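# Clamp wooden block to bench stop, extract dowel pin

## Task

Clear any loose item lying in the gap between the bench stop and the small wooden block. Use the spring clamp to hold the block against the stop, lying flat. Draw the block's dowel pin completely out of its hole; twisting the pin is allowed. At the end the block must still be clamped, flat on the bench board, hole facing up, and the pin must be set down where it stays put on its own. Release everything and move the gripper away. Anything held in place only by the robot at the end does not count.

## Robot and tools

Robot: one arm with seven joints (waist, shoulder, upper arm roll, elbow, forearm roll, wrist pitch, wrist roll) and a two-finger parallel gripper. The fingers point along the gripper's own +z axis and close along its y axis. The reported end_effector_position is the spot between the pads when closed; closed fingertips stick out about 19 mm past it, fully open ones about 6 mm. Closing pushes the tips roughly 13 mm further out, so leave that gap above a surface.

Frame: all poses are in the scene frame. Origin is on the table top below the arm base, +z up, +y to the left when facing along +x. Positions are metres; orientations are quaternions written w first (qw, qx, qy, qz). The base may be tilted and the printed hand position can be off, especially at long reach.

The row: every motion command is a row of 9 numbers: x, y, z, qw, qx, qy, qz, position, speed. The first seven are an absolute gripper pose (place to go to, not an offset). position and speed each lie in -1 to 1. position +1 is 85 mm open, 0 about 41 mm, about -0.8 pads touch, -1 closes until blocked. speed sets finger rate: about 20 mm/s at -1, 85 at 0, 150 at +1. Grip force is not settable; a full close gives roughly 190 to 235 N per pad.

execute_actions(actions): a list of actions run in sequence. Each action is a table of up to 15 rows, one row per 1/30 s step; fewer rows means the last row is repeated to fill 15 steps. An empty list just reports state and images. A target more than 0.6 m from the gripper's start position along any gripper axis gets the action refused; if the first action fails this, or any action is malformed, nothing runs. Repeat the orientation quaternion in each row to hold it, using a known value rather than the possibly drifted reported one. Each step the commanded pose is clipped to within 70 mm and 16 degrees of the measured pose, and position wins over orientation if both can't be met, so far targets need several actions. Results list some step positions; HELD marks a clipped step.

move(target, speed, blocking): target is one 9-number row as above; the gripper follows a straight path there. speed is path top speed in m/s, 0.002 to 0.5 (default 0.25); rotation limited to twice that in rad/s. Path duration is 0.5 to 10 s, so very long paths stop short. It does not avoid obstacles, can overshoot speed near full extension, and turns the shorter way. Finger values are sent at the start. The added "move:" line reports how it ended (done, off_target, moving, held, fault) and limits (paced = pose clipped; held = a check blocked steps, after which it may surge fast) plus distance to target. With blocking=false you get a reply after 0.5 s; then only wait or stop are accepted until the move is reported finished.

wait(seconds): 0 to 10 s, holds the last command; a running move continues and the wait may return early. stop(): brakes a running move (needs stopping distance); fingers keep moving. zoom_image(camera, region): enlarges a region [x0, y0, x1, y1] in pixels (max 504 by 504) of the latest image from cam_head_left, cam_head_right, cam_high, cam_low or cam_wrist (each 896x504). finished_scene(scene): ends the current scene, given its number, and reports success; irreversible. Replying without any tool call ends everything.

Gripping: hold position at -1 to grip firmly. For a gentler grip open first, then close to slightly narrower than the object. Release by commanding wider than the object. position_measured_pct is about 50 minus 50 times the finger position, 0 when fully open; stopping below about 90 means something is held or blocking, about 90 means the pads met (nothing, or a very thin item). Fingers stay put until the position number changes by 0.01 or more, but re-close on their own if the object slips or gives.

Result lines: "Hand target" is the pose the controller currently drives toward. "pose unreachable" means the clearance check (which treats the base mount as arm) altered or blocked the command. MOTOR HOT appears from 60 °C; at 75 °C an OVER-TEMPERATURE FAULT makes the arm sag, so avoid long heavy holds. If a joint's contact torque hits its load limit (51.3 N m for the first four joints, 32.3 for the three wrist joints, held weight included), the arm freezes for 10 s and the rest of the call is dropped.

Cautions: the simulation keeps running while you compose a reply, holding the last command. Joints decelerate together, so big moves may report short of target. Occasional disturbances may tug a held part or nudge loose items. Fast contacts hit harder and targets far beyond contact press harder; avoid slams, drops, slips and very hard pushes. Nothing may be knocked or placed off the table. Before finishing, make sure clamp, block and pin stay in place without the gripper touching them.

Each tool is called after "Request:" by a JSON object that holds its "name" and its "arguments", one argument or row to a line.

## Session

Request:
{"name": "execute_actions", "arguments": {
  "actions": []
}}

Scene clock: 0.00 s.
end_effector_position=(+0.3092, +0.3965, +0.1136) position_measured_pct=0.0 end_effector_quat_wxyz=(+0.317, +0.067, +0.921, -0.219)
Joint positions: [-2.07   0.743  0.492  1.917  1.066  1.202 -1.323]
Joint velocities: [ 0.    -0.    -0.    -0.002 -0.    -0.     0.001]
Motor temperatures (°C, as the motors report them): [34 33 30 34 35 38 36]
Hand target: +0.309, +0.397, +0.114; +0.317, +0.067, +0.921, -0.219
camera_calibration (this result's frames):
cam_wrist: T_world_to_cam=[[0.20061, 0.9136, -0.353683, -0.397873], [0.75527, 0.0857079, 0.649785, -0.30089], [0.623957, -0.39748, -0.672821, 0.183731], [0, 0, 0, 1]] pos_world=[0.192431, 0.462315, 0.178411]

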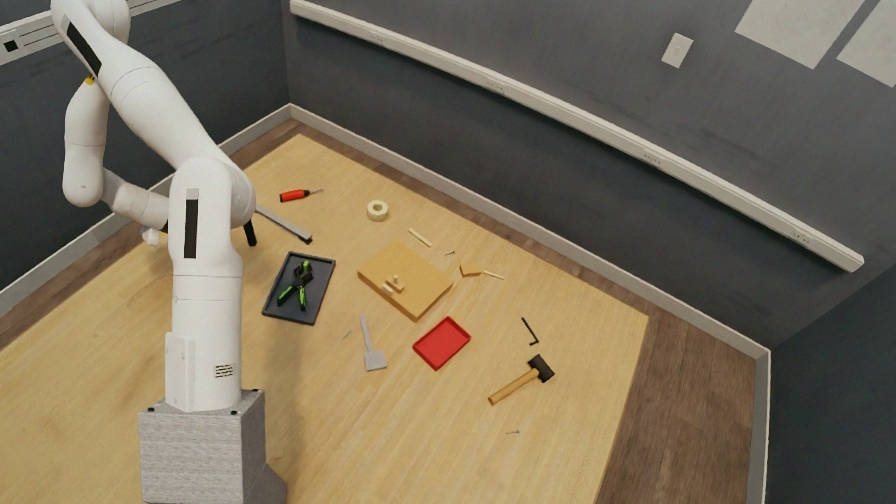

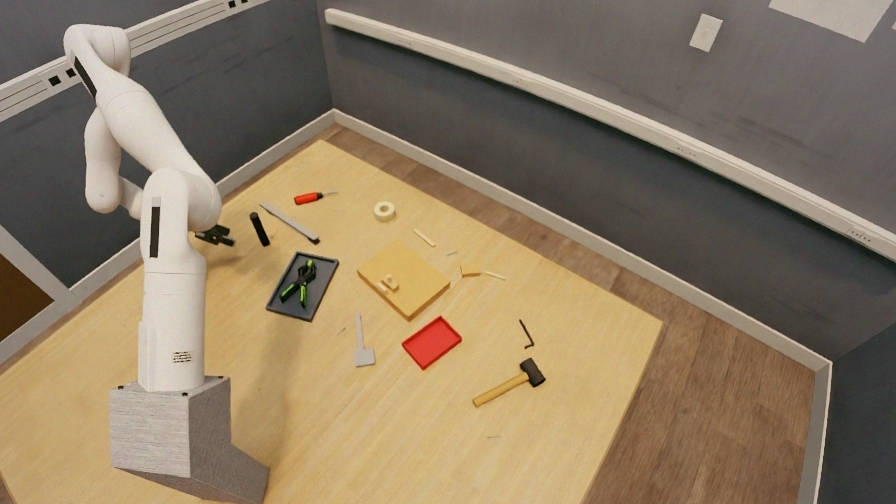

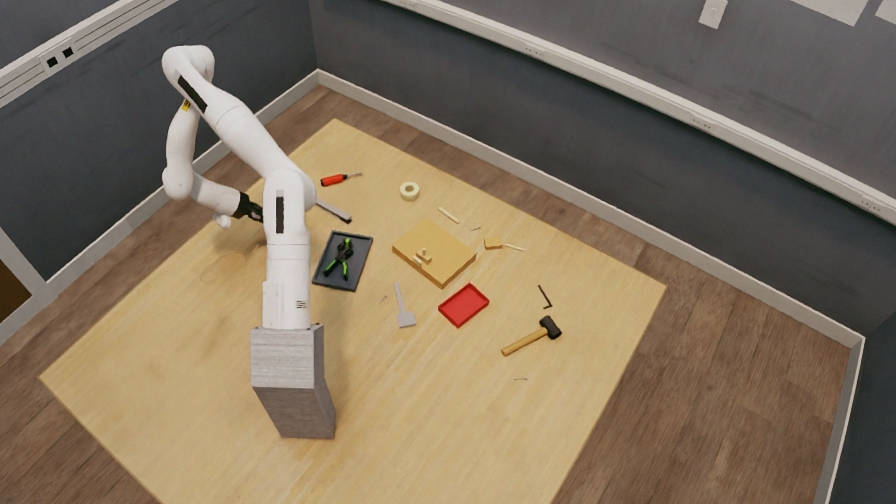

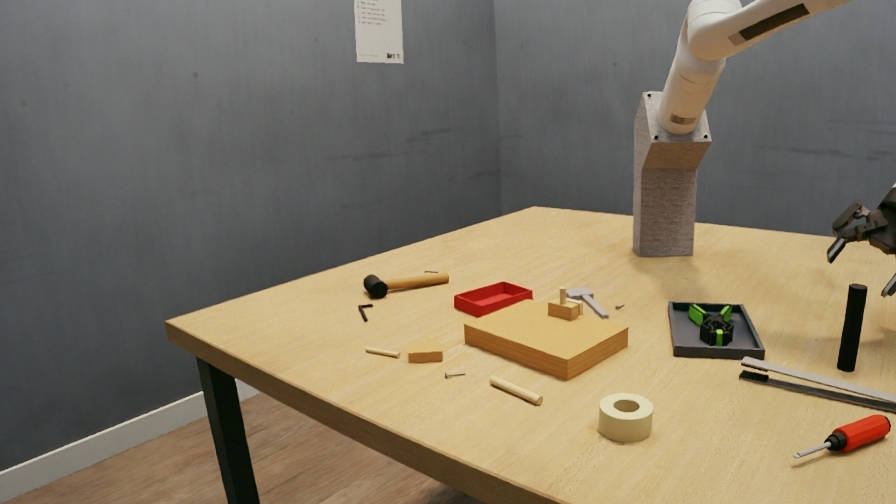

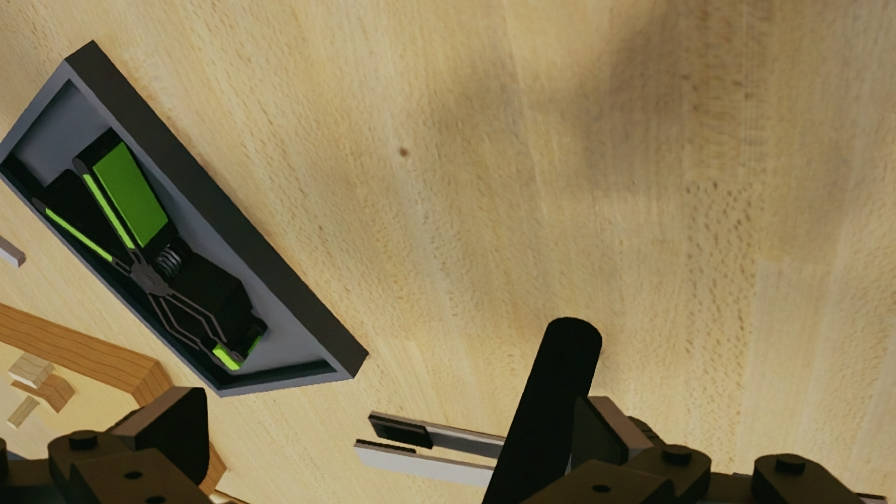

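Request:
{"name": "zoom_image", "arguments": {
  "camera": "cam_head_left",
  "region": [355,260,435,310]
}}

Request:
{"name": "zoom_image", "arguments": {
  "camera": "cam_low",
  "region": [525,275,605,325]
}}

Region (355, 260, 435, 310) of cam_head_left's 896x504 image, scaled by 6.300, with more detail than that image has; it fills the top 315 rows of this view, and the rest is white.

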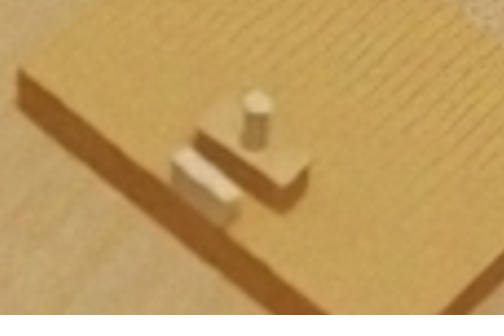

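Region (525, 275, 605, 325) of cam_low's 896x504 image, scaled by 6.300, with more detail than that image has; it fills the top 315 rows of this view, and the rest is white.

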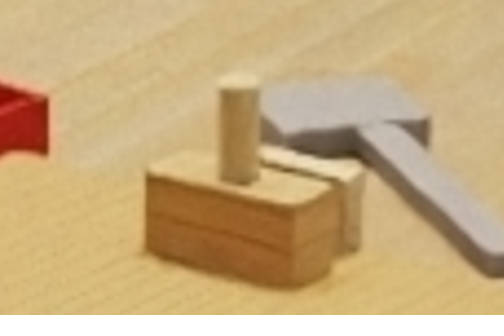

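Request:
{"name": "move", "arguments": {
  "target": [0.33,0.33,0.24,0.1,0.5,0.86,0,1,0],
  "speed": 0.3
}}

Request:
{"name": "move", "arguments": {
  "target": [0.43,-0.02,0.2,0,0.9659,0.2588,0,1,0],
  "speed": 0.3
}}

Scene clock: 3.27 s.
end_effector_position=(+0.3305, +0.3292, +0.2395) position_measured_pct=0.0 end_effector_quat_wxyz=(+0.101, +0.500, +0.860, +0.000)
Joint positions: [-2.384 -0.207  0.377  2.522  1.253  1.235 -2.237]
Joint velocities: [-0.    -0.016 -0.006  0.003 -0.001 -0.     0.   ]
Motor temperatures (°C, as the motors report them): [34 33 30 34 35 38 36]
Hand target: +0.330, +0.329, +0.240; +0.100, +0.501, +0.860, +0.000
Off the commanded pose: 0.001 m, 0 deg.
move: done
camera_calibration (this result's frames):
cam_wrist: T_world_to_cam=[[0.829388, 0.541098, 0.139028, -0.499314], [0.498732, -0.829251, 0.252209, 0.0882011], [0.251759, -0.139842, -0.957633, 0.334803], [0, 0, 0, 1]] pos_world=[0.285846, 0.390138, 0.367792]

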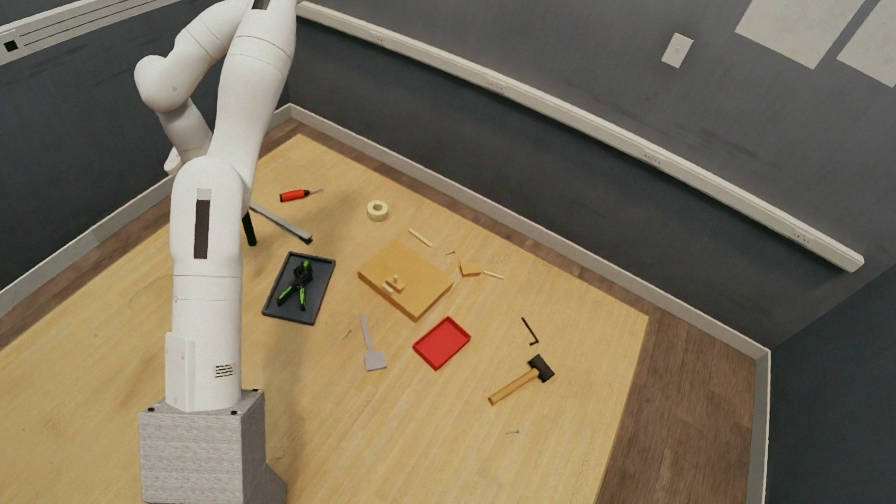

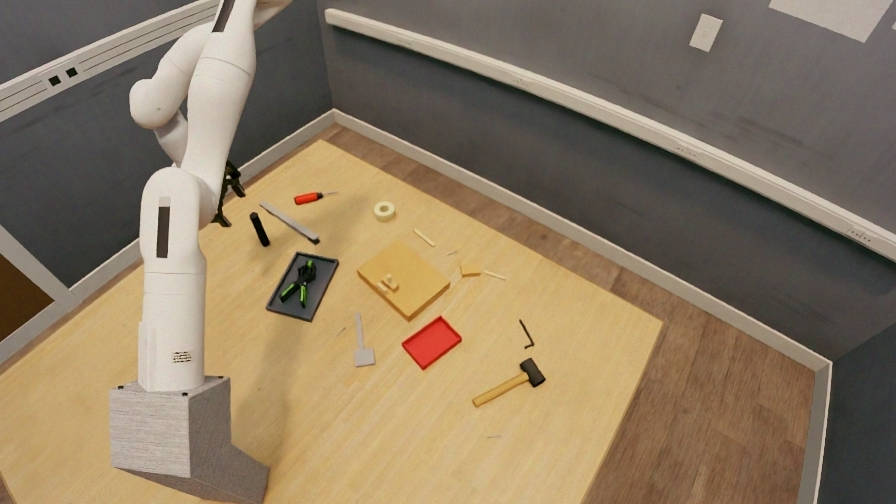

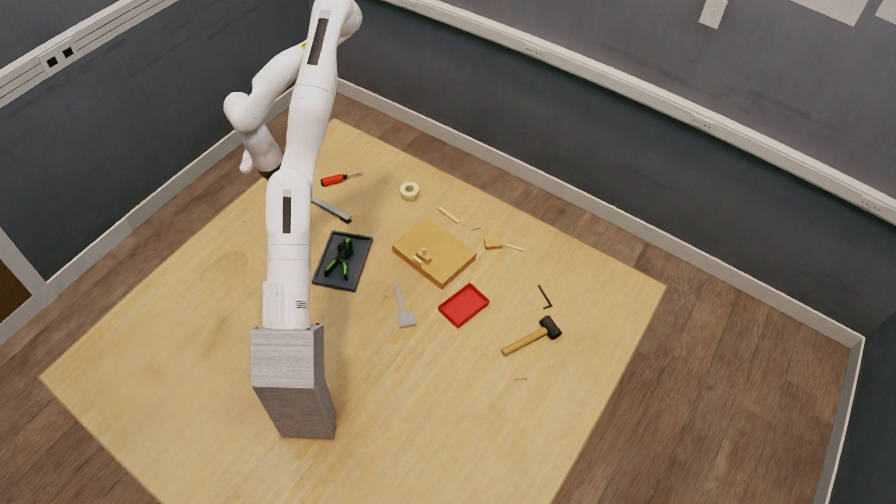

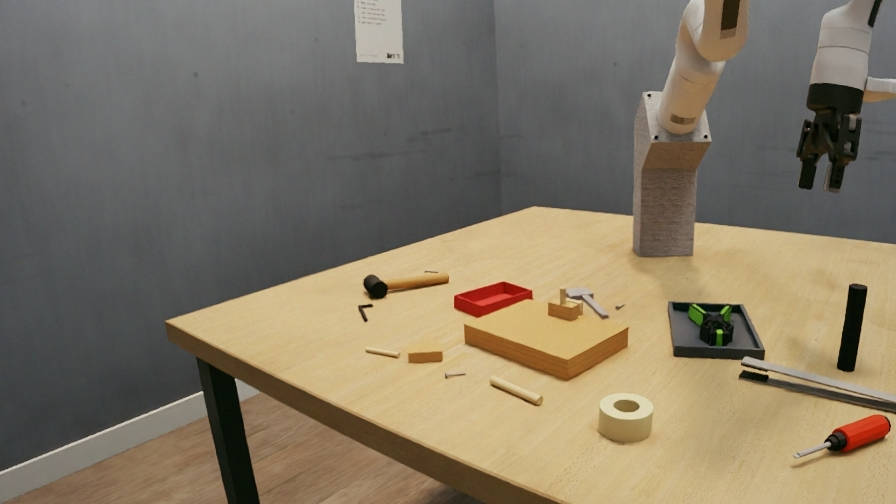

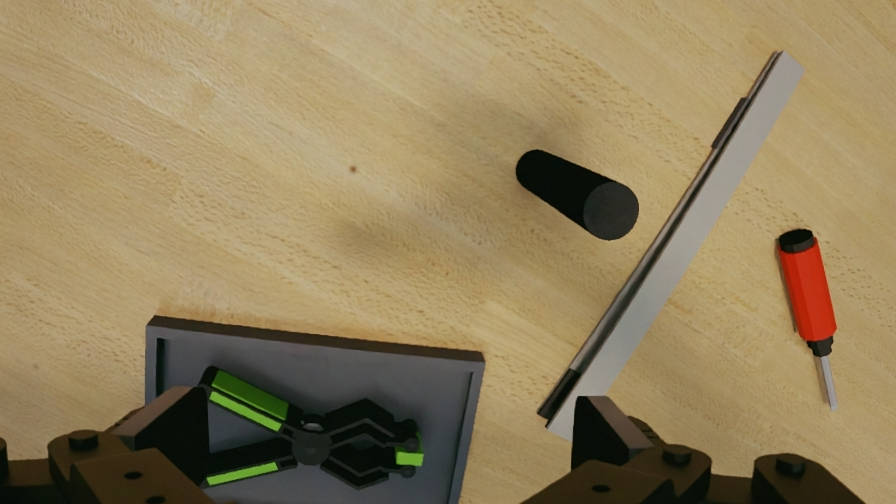

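Scene clock: 6.33 s.
end_effector_position=(+0.4300, -0.0222, +0.1986) position_measured_pct=0.0 end_effector_quat_wxyz=(+0.002, +0.966, +0.259, -0.002)
Joint positions: [-1.727 -1.7    0.863  2.417  1.423  1.243 -2.012]
Joint velocities: [ 0.005 -0.008  0.003 -0.003 -0.    -0.003  0.001]
Motor temperatures (°C, as the motors report them): [34 33 30 34 35 38 36]
Hand target: +0.430, -0.022, +0.199; +0.002, +0.966, +0.259, -0.002
Off the commanded pose: 0.003 m, 0 deg.
move: done
camera_calibration (this result's frames):
cam_wrist: T_world_to_cam=[[0.537845, -0.84161, 0.049138, -0.273432], [-0.841975, -0.533316, 0.0815654, 0.374399], [-0.0424403, -0.0852425, -0.995456, 0.3567], [0, 0, 0, 1]] pos_world=[0.477437, -0.0000445499, 0.337977]

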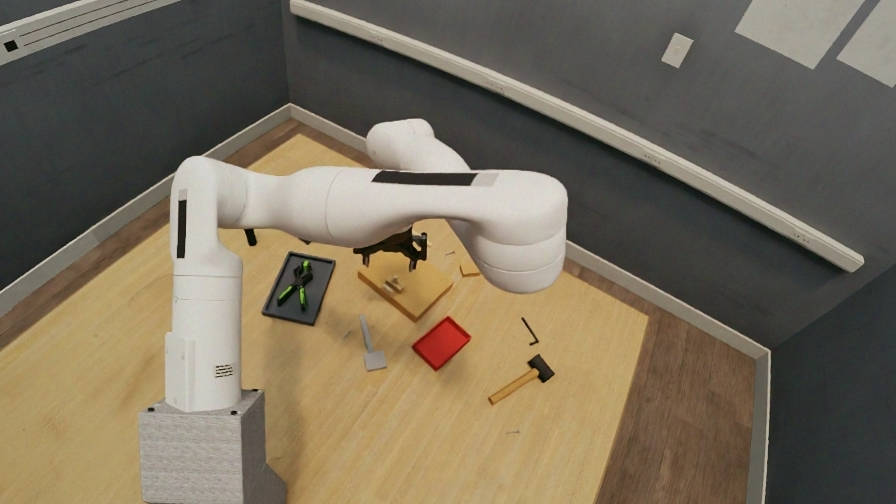

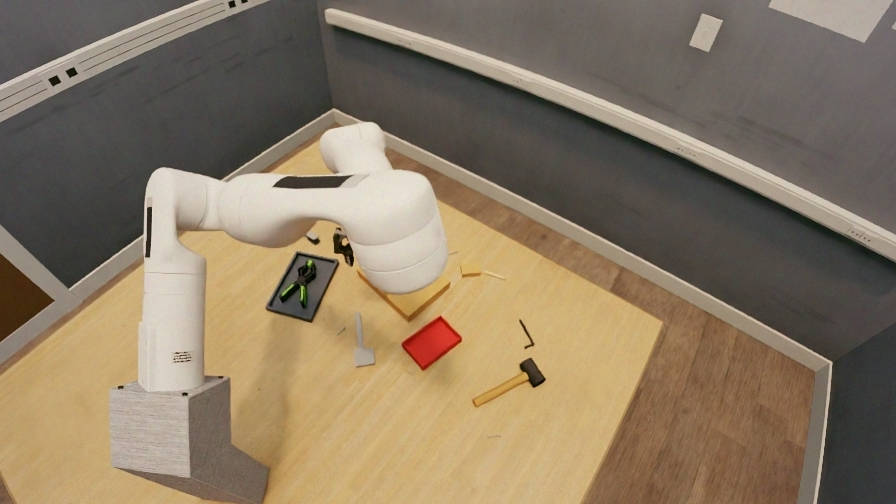

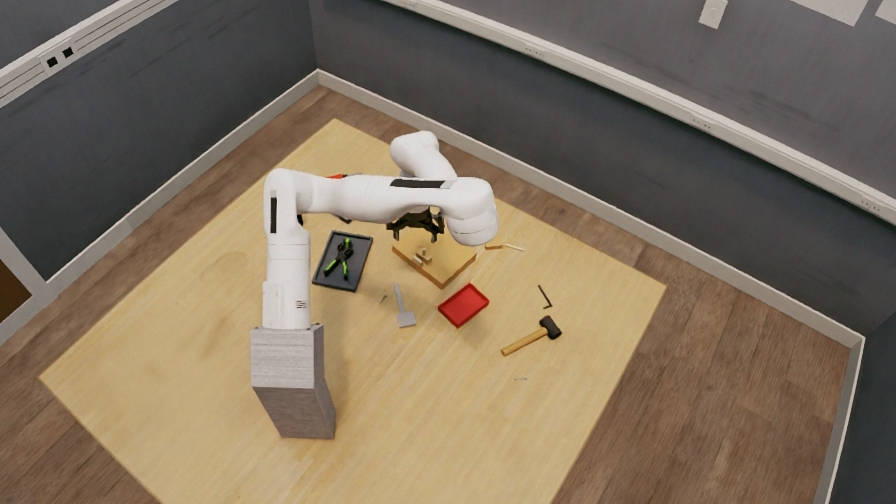

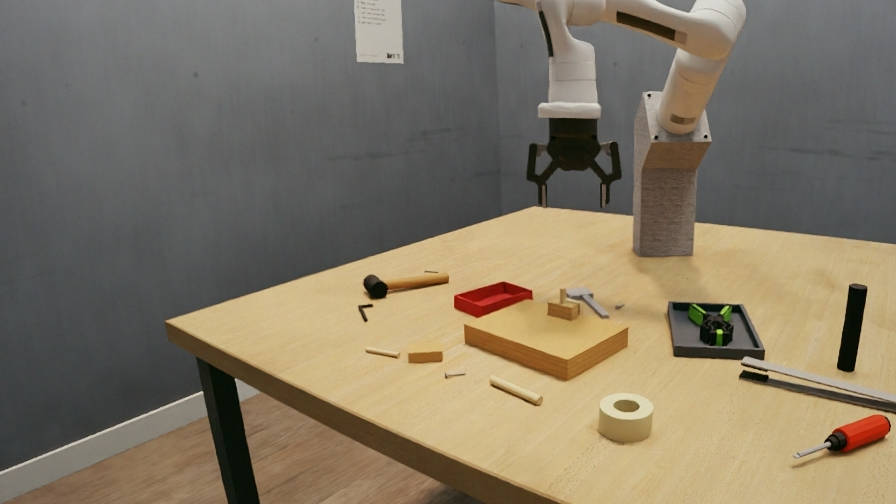

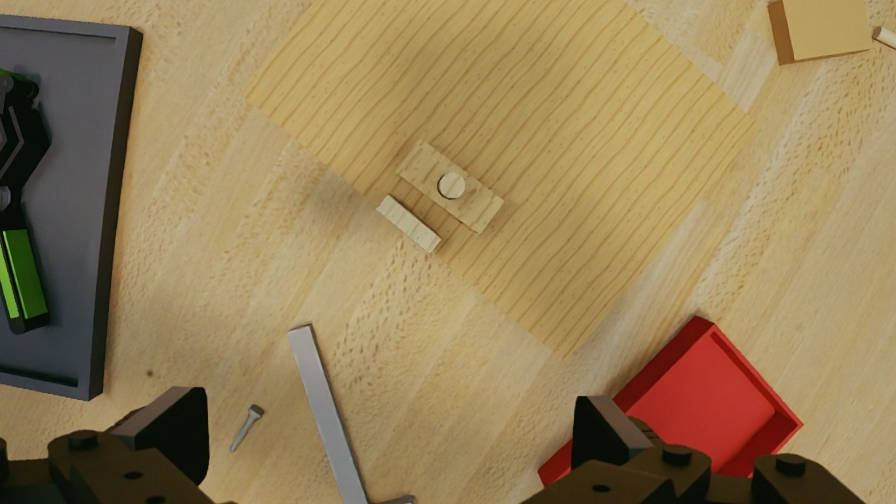

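Request:
{"name": "zoom_image", "arguments": {
  "camera": "cam_wrist",
  "region": [360,120,528,270]
}}

Region (360, 120, 528, 270) of cam_wrist's 896x504 image, scaled by 3.000; it fills the top 450 rows of this view, and the rest is white.

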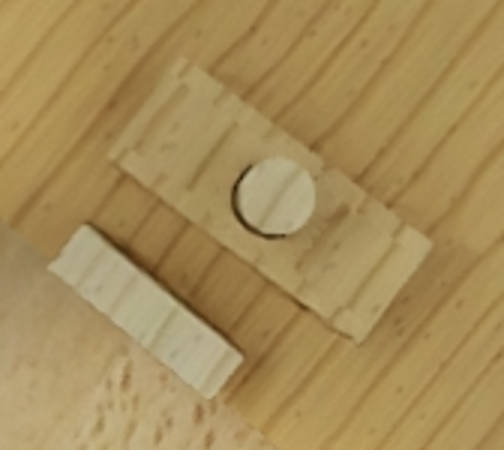

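Request:
{"name": "move", "arguments": {
  "target": [0.4759,-0.008,0.10,0,0.749,0.6626,0,0.5,0],
  "speed": 0.25
}}

Request:
{"name": "move", "arguments": {
  "target": [0.4759,-0.008,0.057,0,0.749,0.6626,0,0.5,0],
  "speed": 0.08
}}

Scene clock: 10.17 s.
end_effector_position=(+0.4756, -0.0081, +0.0997) position_measured_pct=25.0 end_effector_quat_wxyz=(+0.000, +0.749, +0.663, -0.000)
Joint positions: [-2.001 -1.703  1.047  2.285  1.723  1.195 -1.182]
Joint velocities: [-0.004  0.003  0.    -0.002  0.    -0.004  0.001]
Motor temperatures (°C, as the motors report them): [34 33 30 34 35 38 36]
Hand target: +0.476, -0.008, +0.100; +0.000, +0.749, +0.663, -0.000
Off the commanded pose: 0.000 m, 0 deg.
move: done
camera_calibration (this result's frames):
cam_wrist: T_world_to_cam=[[0.995873, -0.0780443, 0.0463305, -0.492617], [-0.0814984, -0.993612, 0.0780535, 0.0633854], [0.0399429, -0.0815072, -0.995872, 0.222285], [0, 0, 0, 1]] pos_world=[0.486871, 0.0426524, 0.239243]

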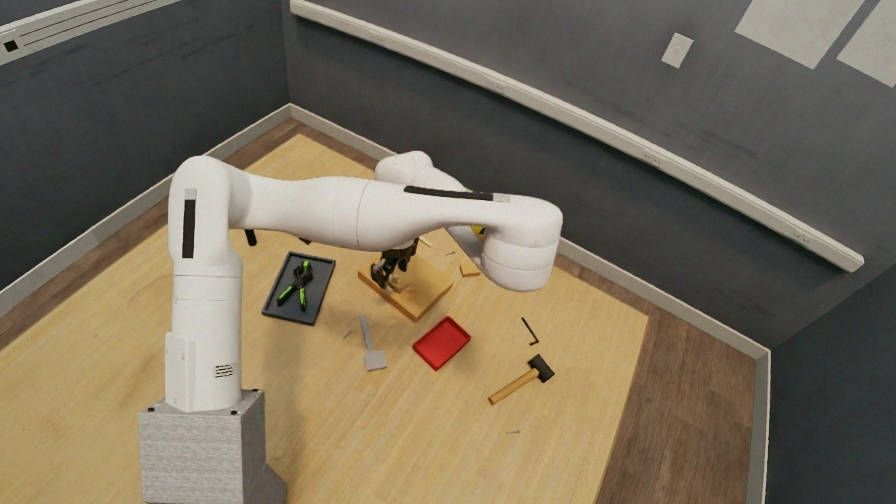

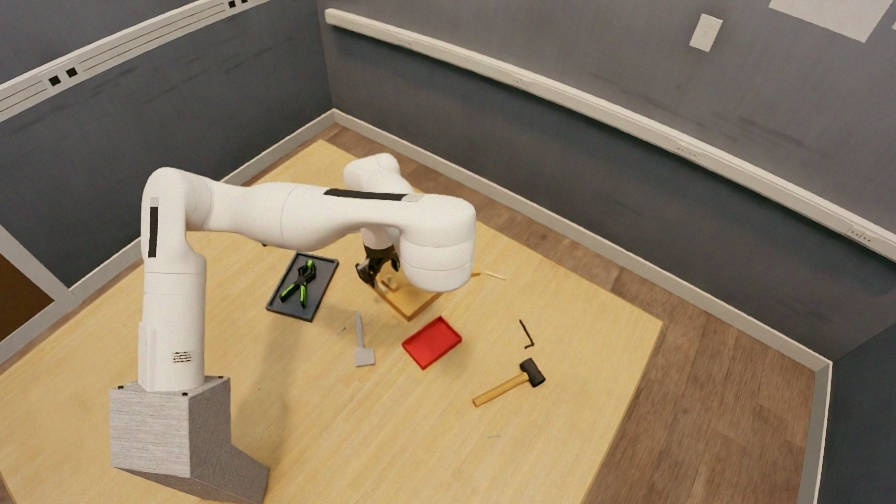

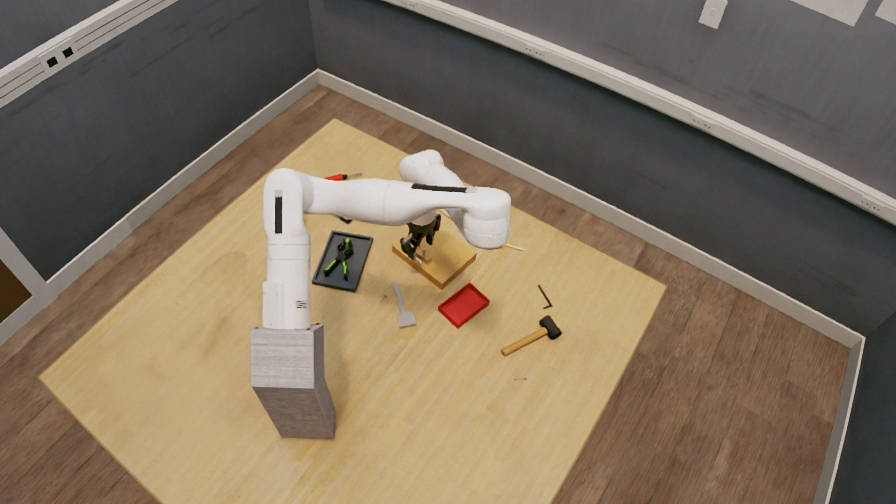

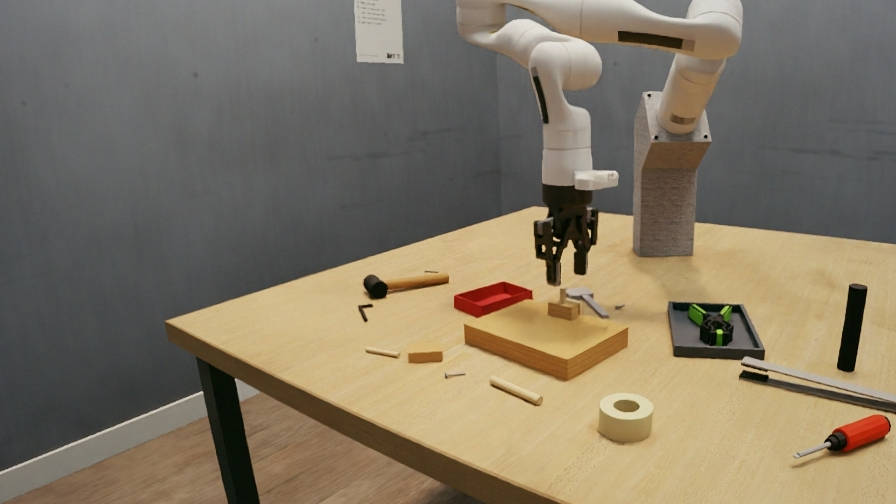

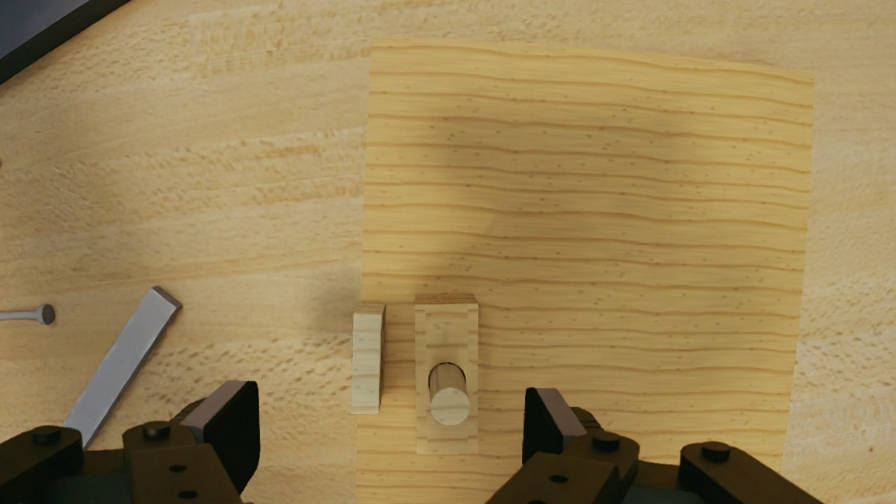

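Scene clock: 11.00 s.
end_effector_position=(+0.4758, -0.0082, +0.0571) position_measured_pct=25.0 end_effector_quat_wxyz=(+0.000, +0.749, +0.663, -0.000)
Joint positions: [-2.083 -1.754  1.119  2.243  1.844  1.185 -1.191]
Joint velocities: [-0.004 -0.001  0.002 -0.    -0.    -0.003 -0.001]
Motor temperatures (°C, as the motors report them): [34 33 30 34 35 38 36]
Hand target: +0.476, -0.008, +0.057; +0.000, +0.749, +0.663, -0.000
Off the commanded pose: 0.000 m, 0 deg.
move: done
camera_calibration (this result's frames):
cam_wrist: T_world_to_cam=[[0.995882, -0.0777861, 0.0465589, -0.490888], [-0.0812525, -0.993646, 0.0778816, 0.0664615], [0.040205, -0.0813439, -0.995875, 0.179631], [0, 0, 0, 1]] pos_world=[0.487045, 0.0424668, 0.196569]

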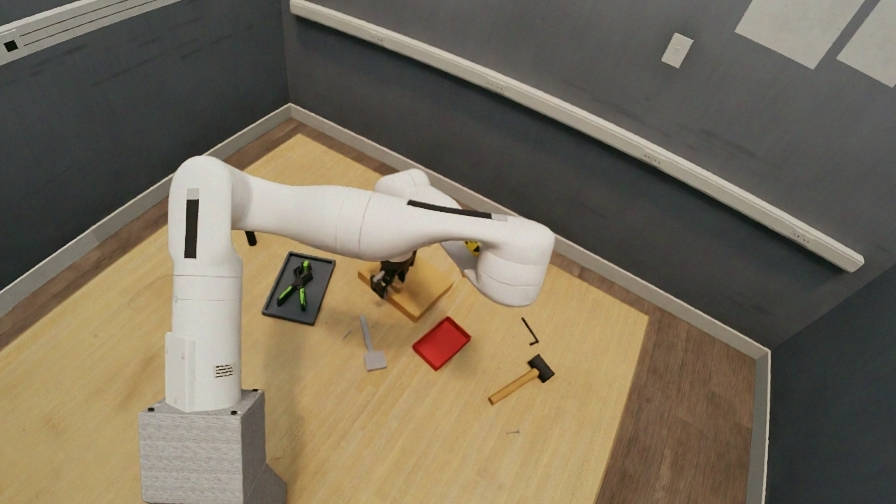

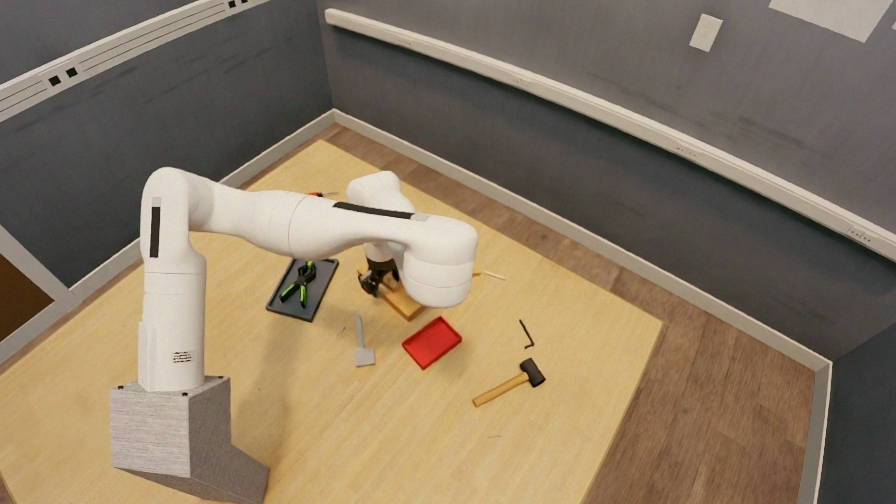

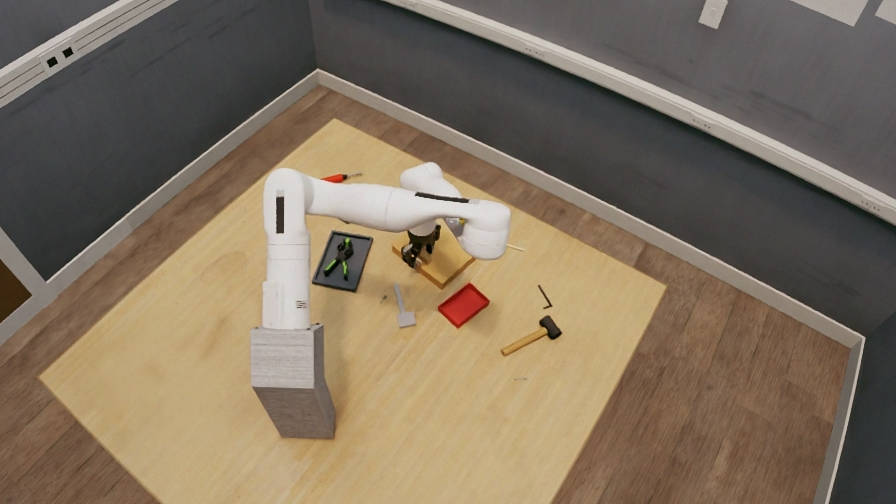

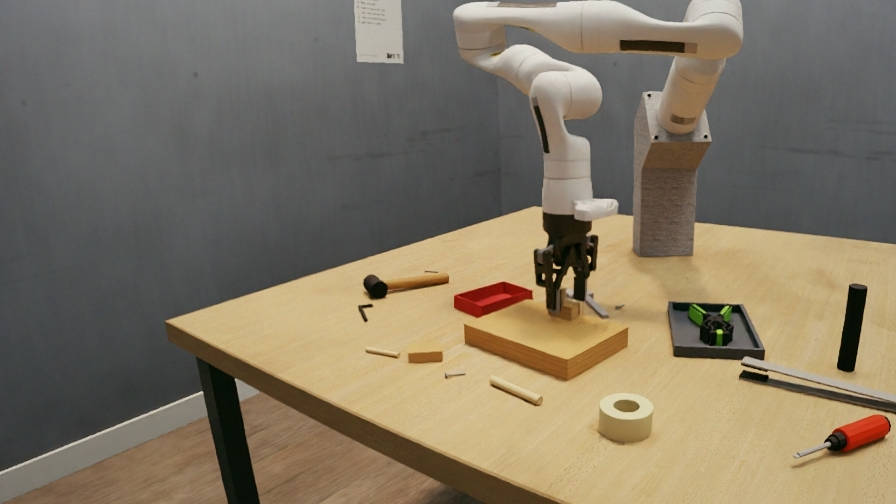

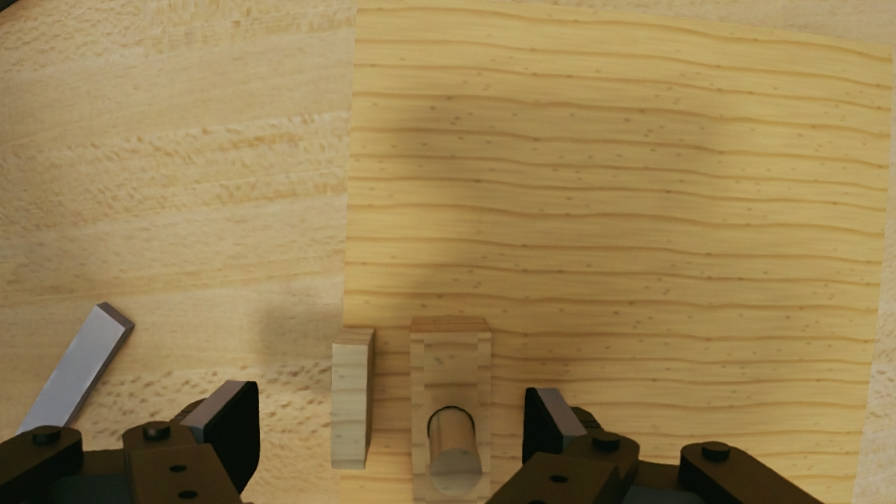

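Request:
{"name": "execute_actions", "arguments": {
  "actions": [
    [[0.477,-0.008,0.057,0,0.749,0.6626,0,-0.33,-0.5]],
    [[0.477,-0.008,0.057,0,0.749,0.6626,0,-0.33,-0.5]]
  ]
}}

Scene clock: 12.33 s.
end_effector_position=(+0.4757, -0.0080, +0.0570) position_measured_pct=65.1 end_effector_quat_wxyz=(-0.001, +0.749, +0.662, -0.001)
Joint positions: [-2.083 -1.753  1.118  2.241  1.84   1.185 -1.189]
Joint velocities: [-0.    -0.001 -0.001 -0.001 -0.001  0.002  0.001]
Motor temperatures (°C, as the motors report them): [34 33 30 34 35 38 36]
Hand target: +0.477, -0.008, +0.057; -0.000, +0.749, +0.663, -0.000
Off the commanded pose: 0.001 m, 0 deg.
Step readings (end_effector_position; steps 1 to 15: 1st action; 16 to 30: 2nd action):
0: (+0.4757, -0.0080, +0.0569)
1: (+0.4758, -0.0080, +0.0569)
2: (+0.4763, -0.0080, +0.0569)
4: (+0.4769, -0.0080, +0.0570)
8: (+0.4770, -0.0080, +0.0570)
15: (+0.4770, -0.0080, +0.0570)
16: (+0.4770, -0.0080, +0.0570)
17: (+0.4770, -0.0080, +0.0570)
19: (+0.4770, -0.0080, +0.0570)
23: (+0.4756, -0.0078, +0.0569)
30: end_effector_position above
camera_calibration (this result's frames):
cam_wrist: T_world_to_cam=[[0.995973, -0.0782938, 0.043679, -0.490617], [-0.0814979, -0.993682, 0.0771681, 0.0668781], [0.0373613, -0.0804171, -0.996061, 0.180984], [0, 0, 0, 1]] pos_world=[0.48733, 0.0425975, 0.19654]

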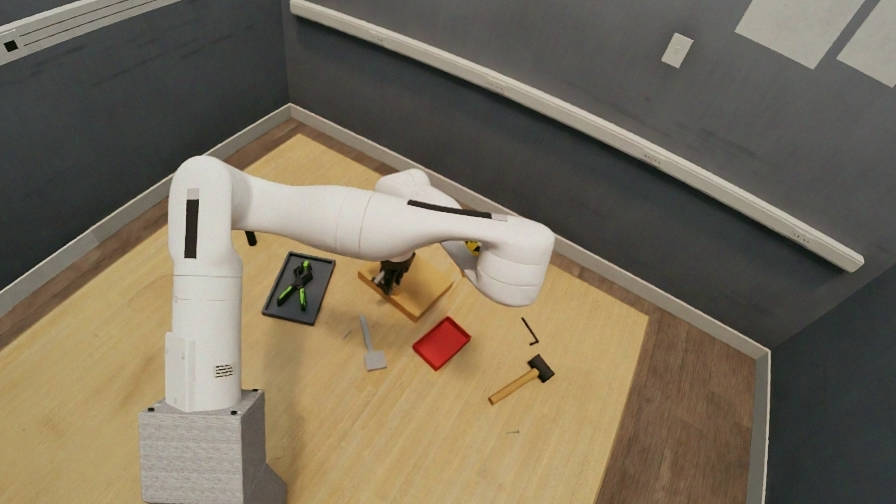

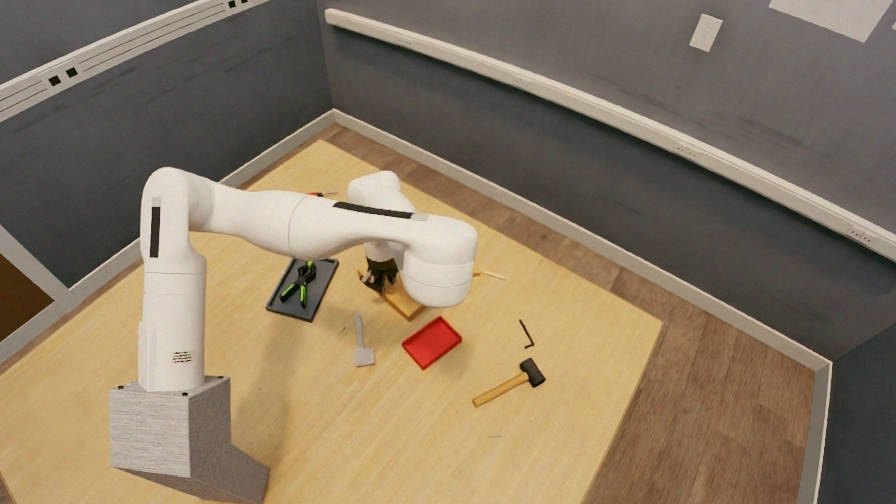

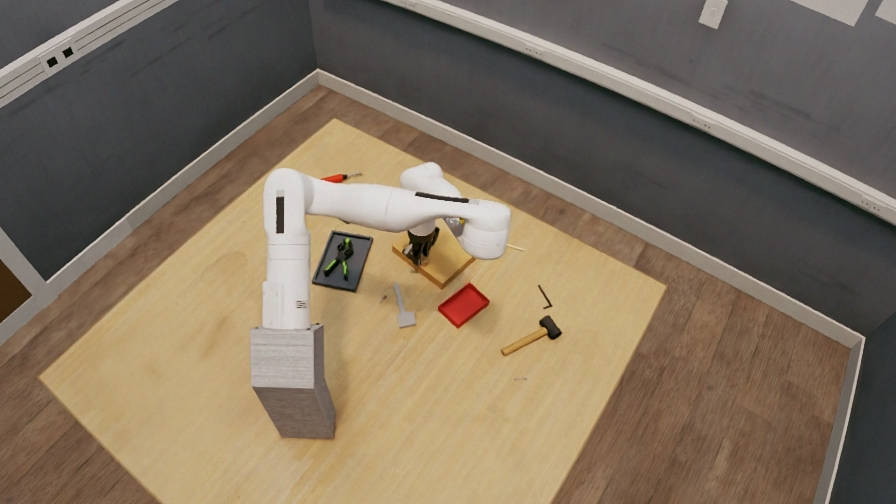

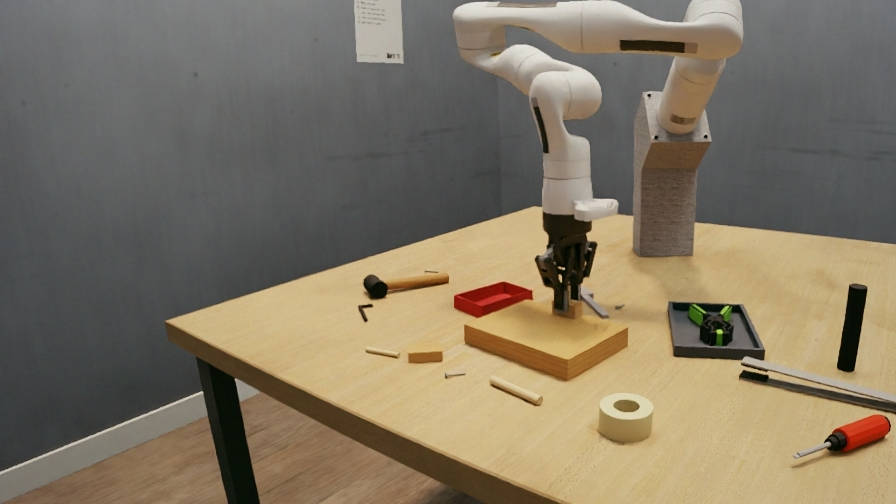

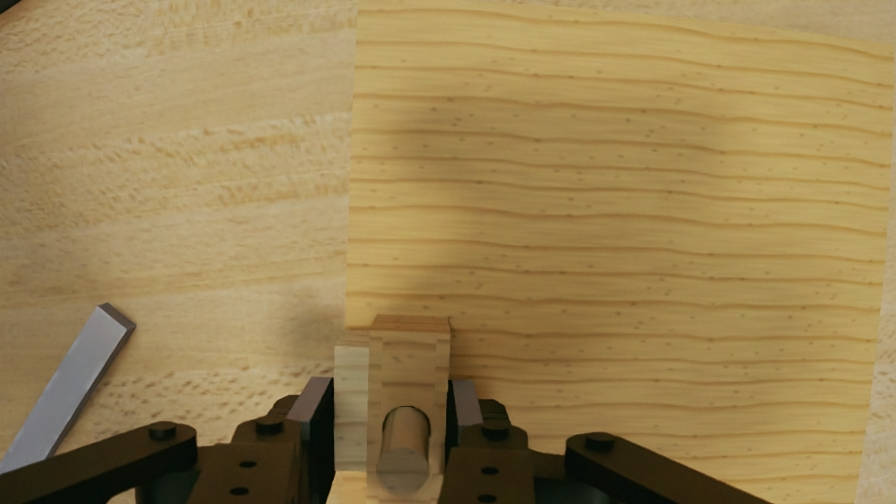

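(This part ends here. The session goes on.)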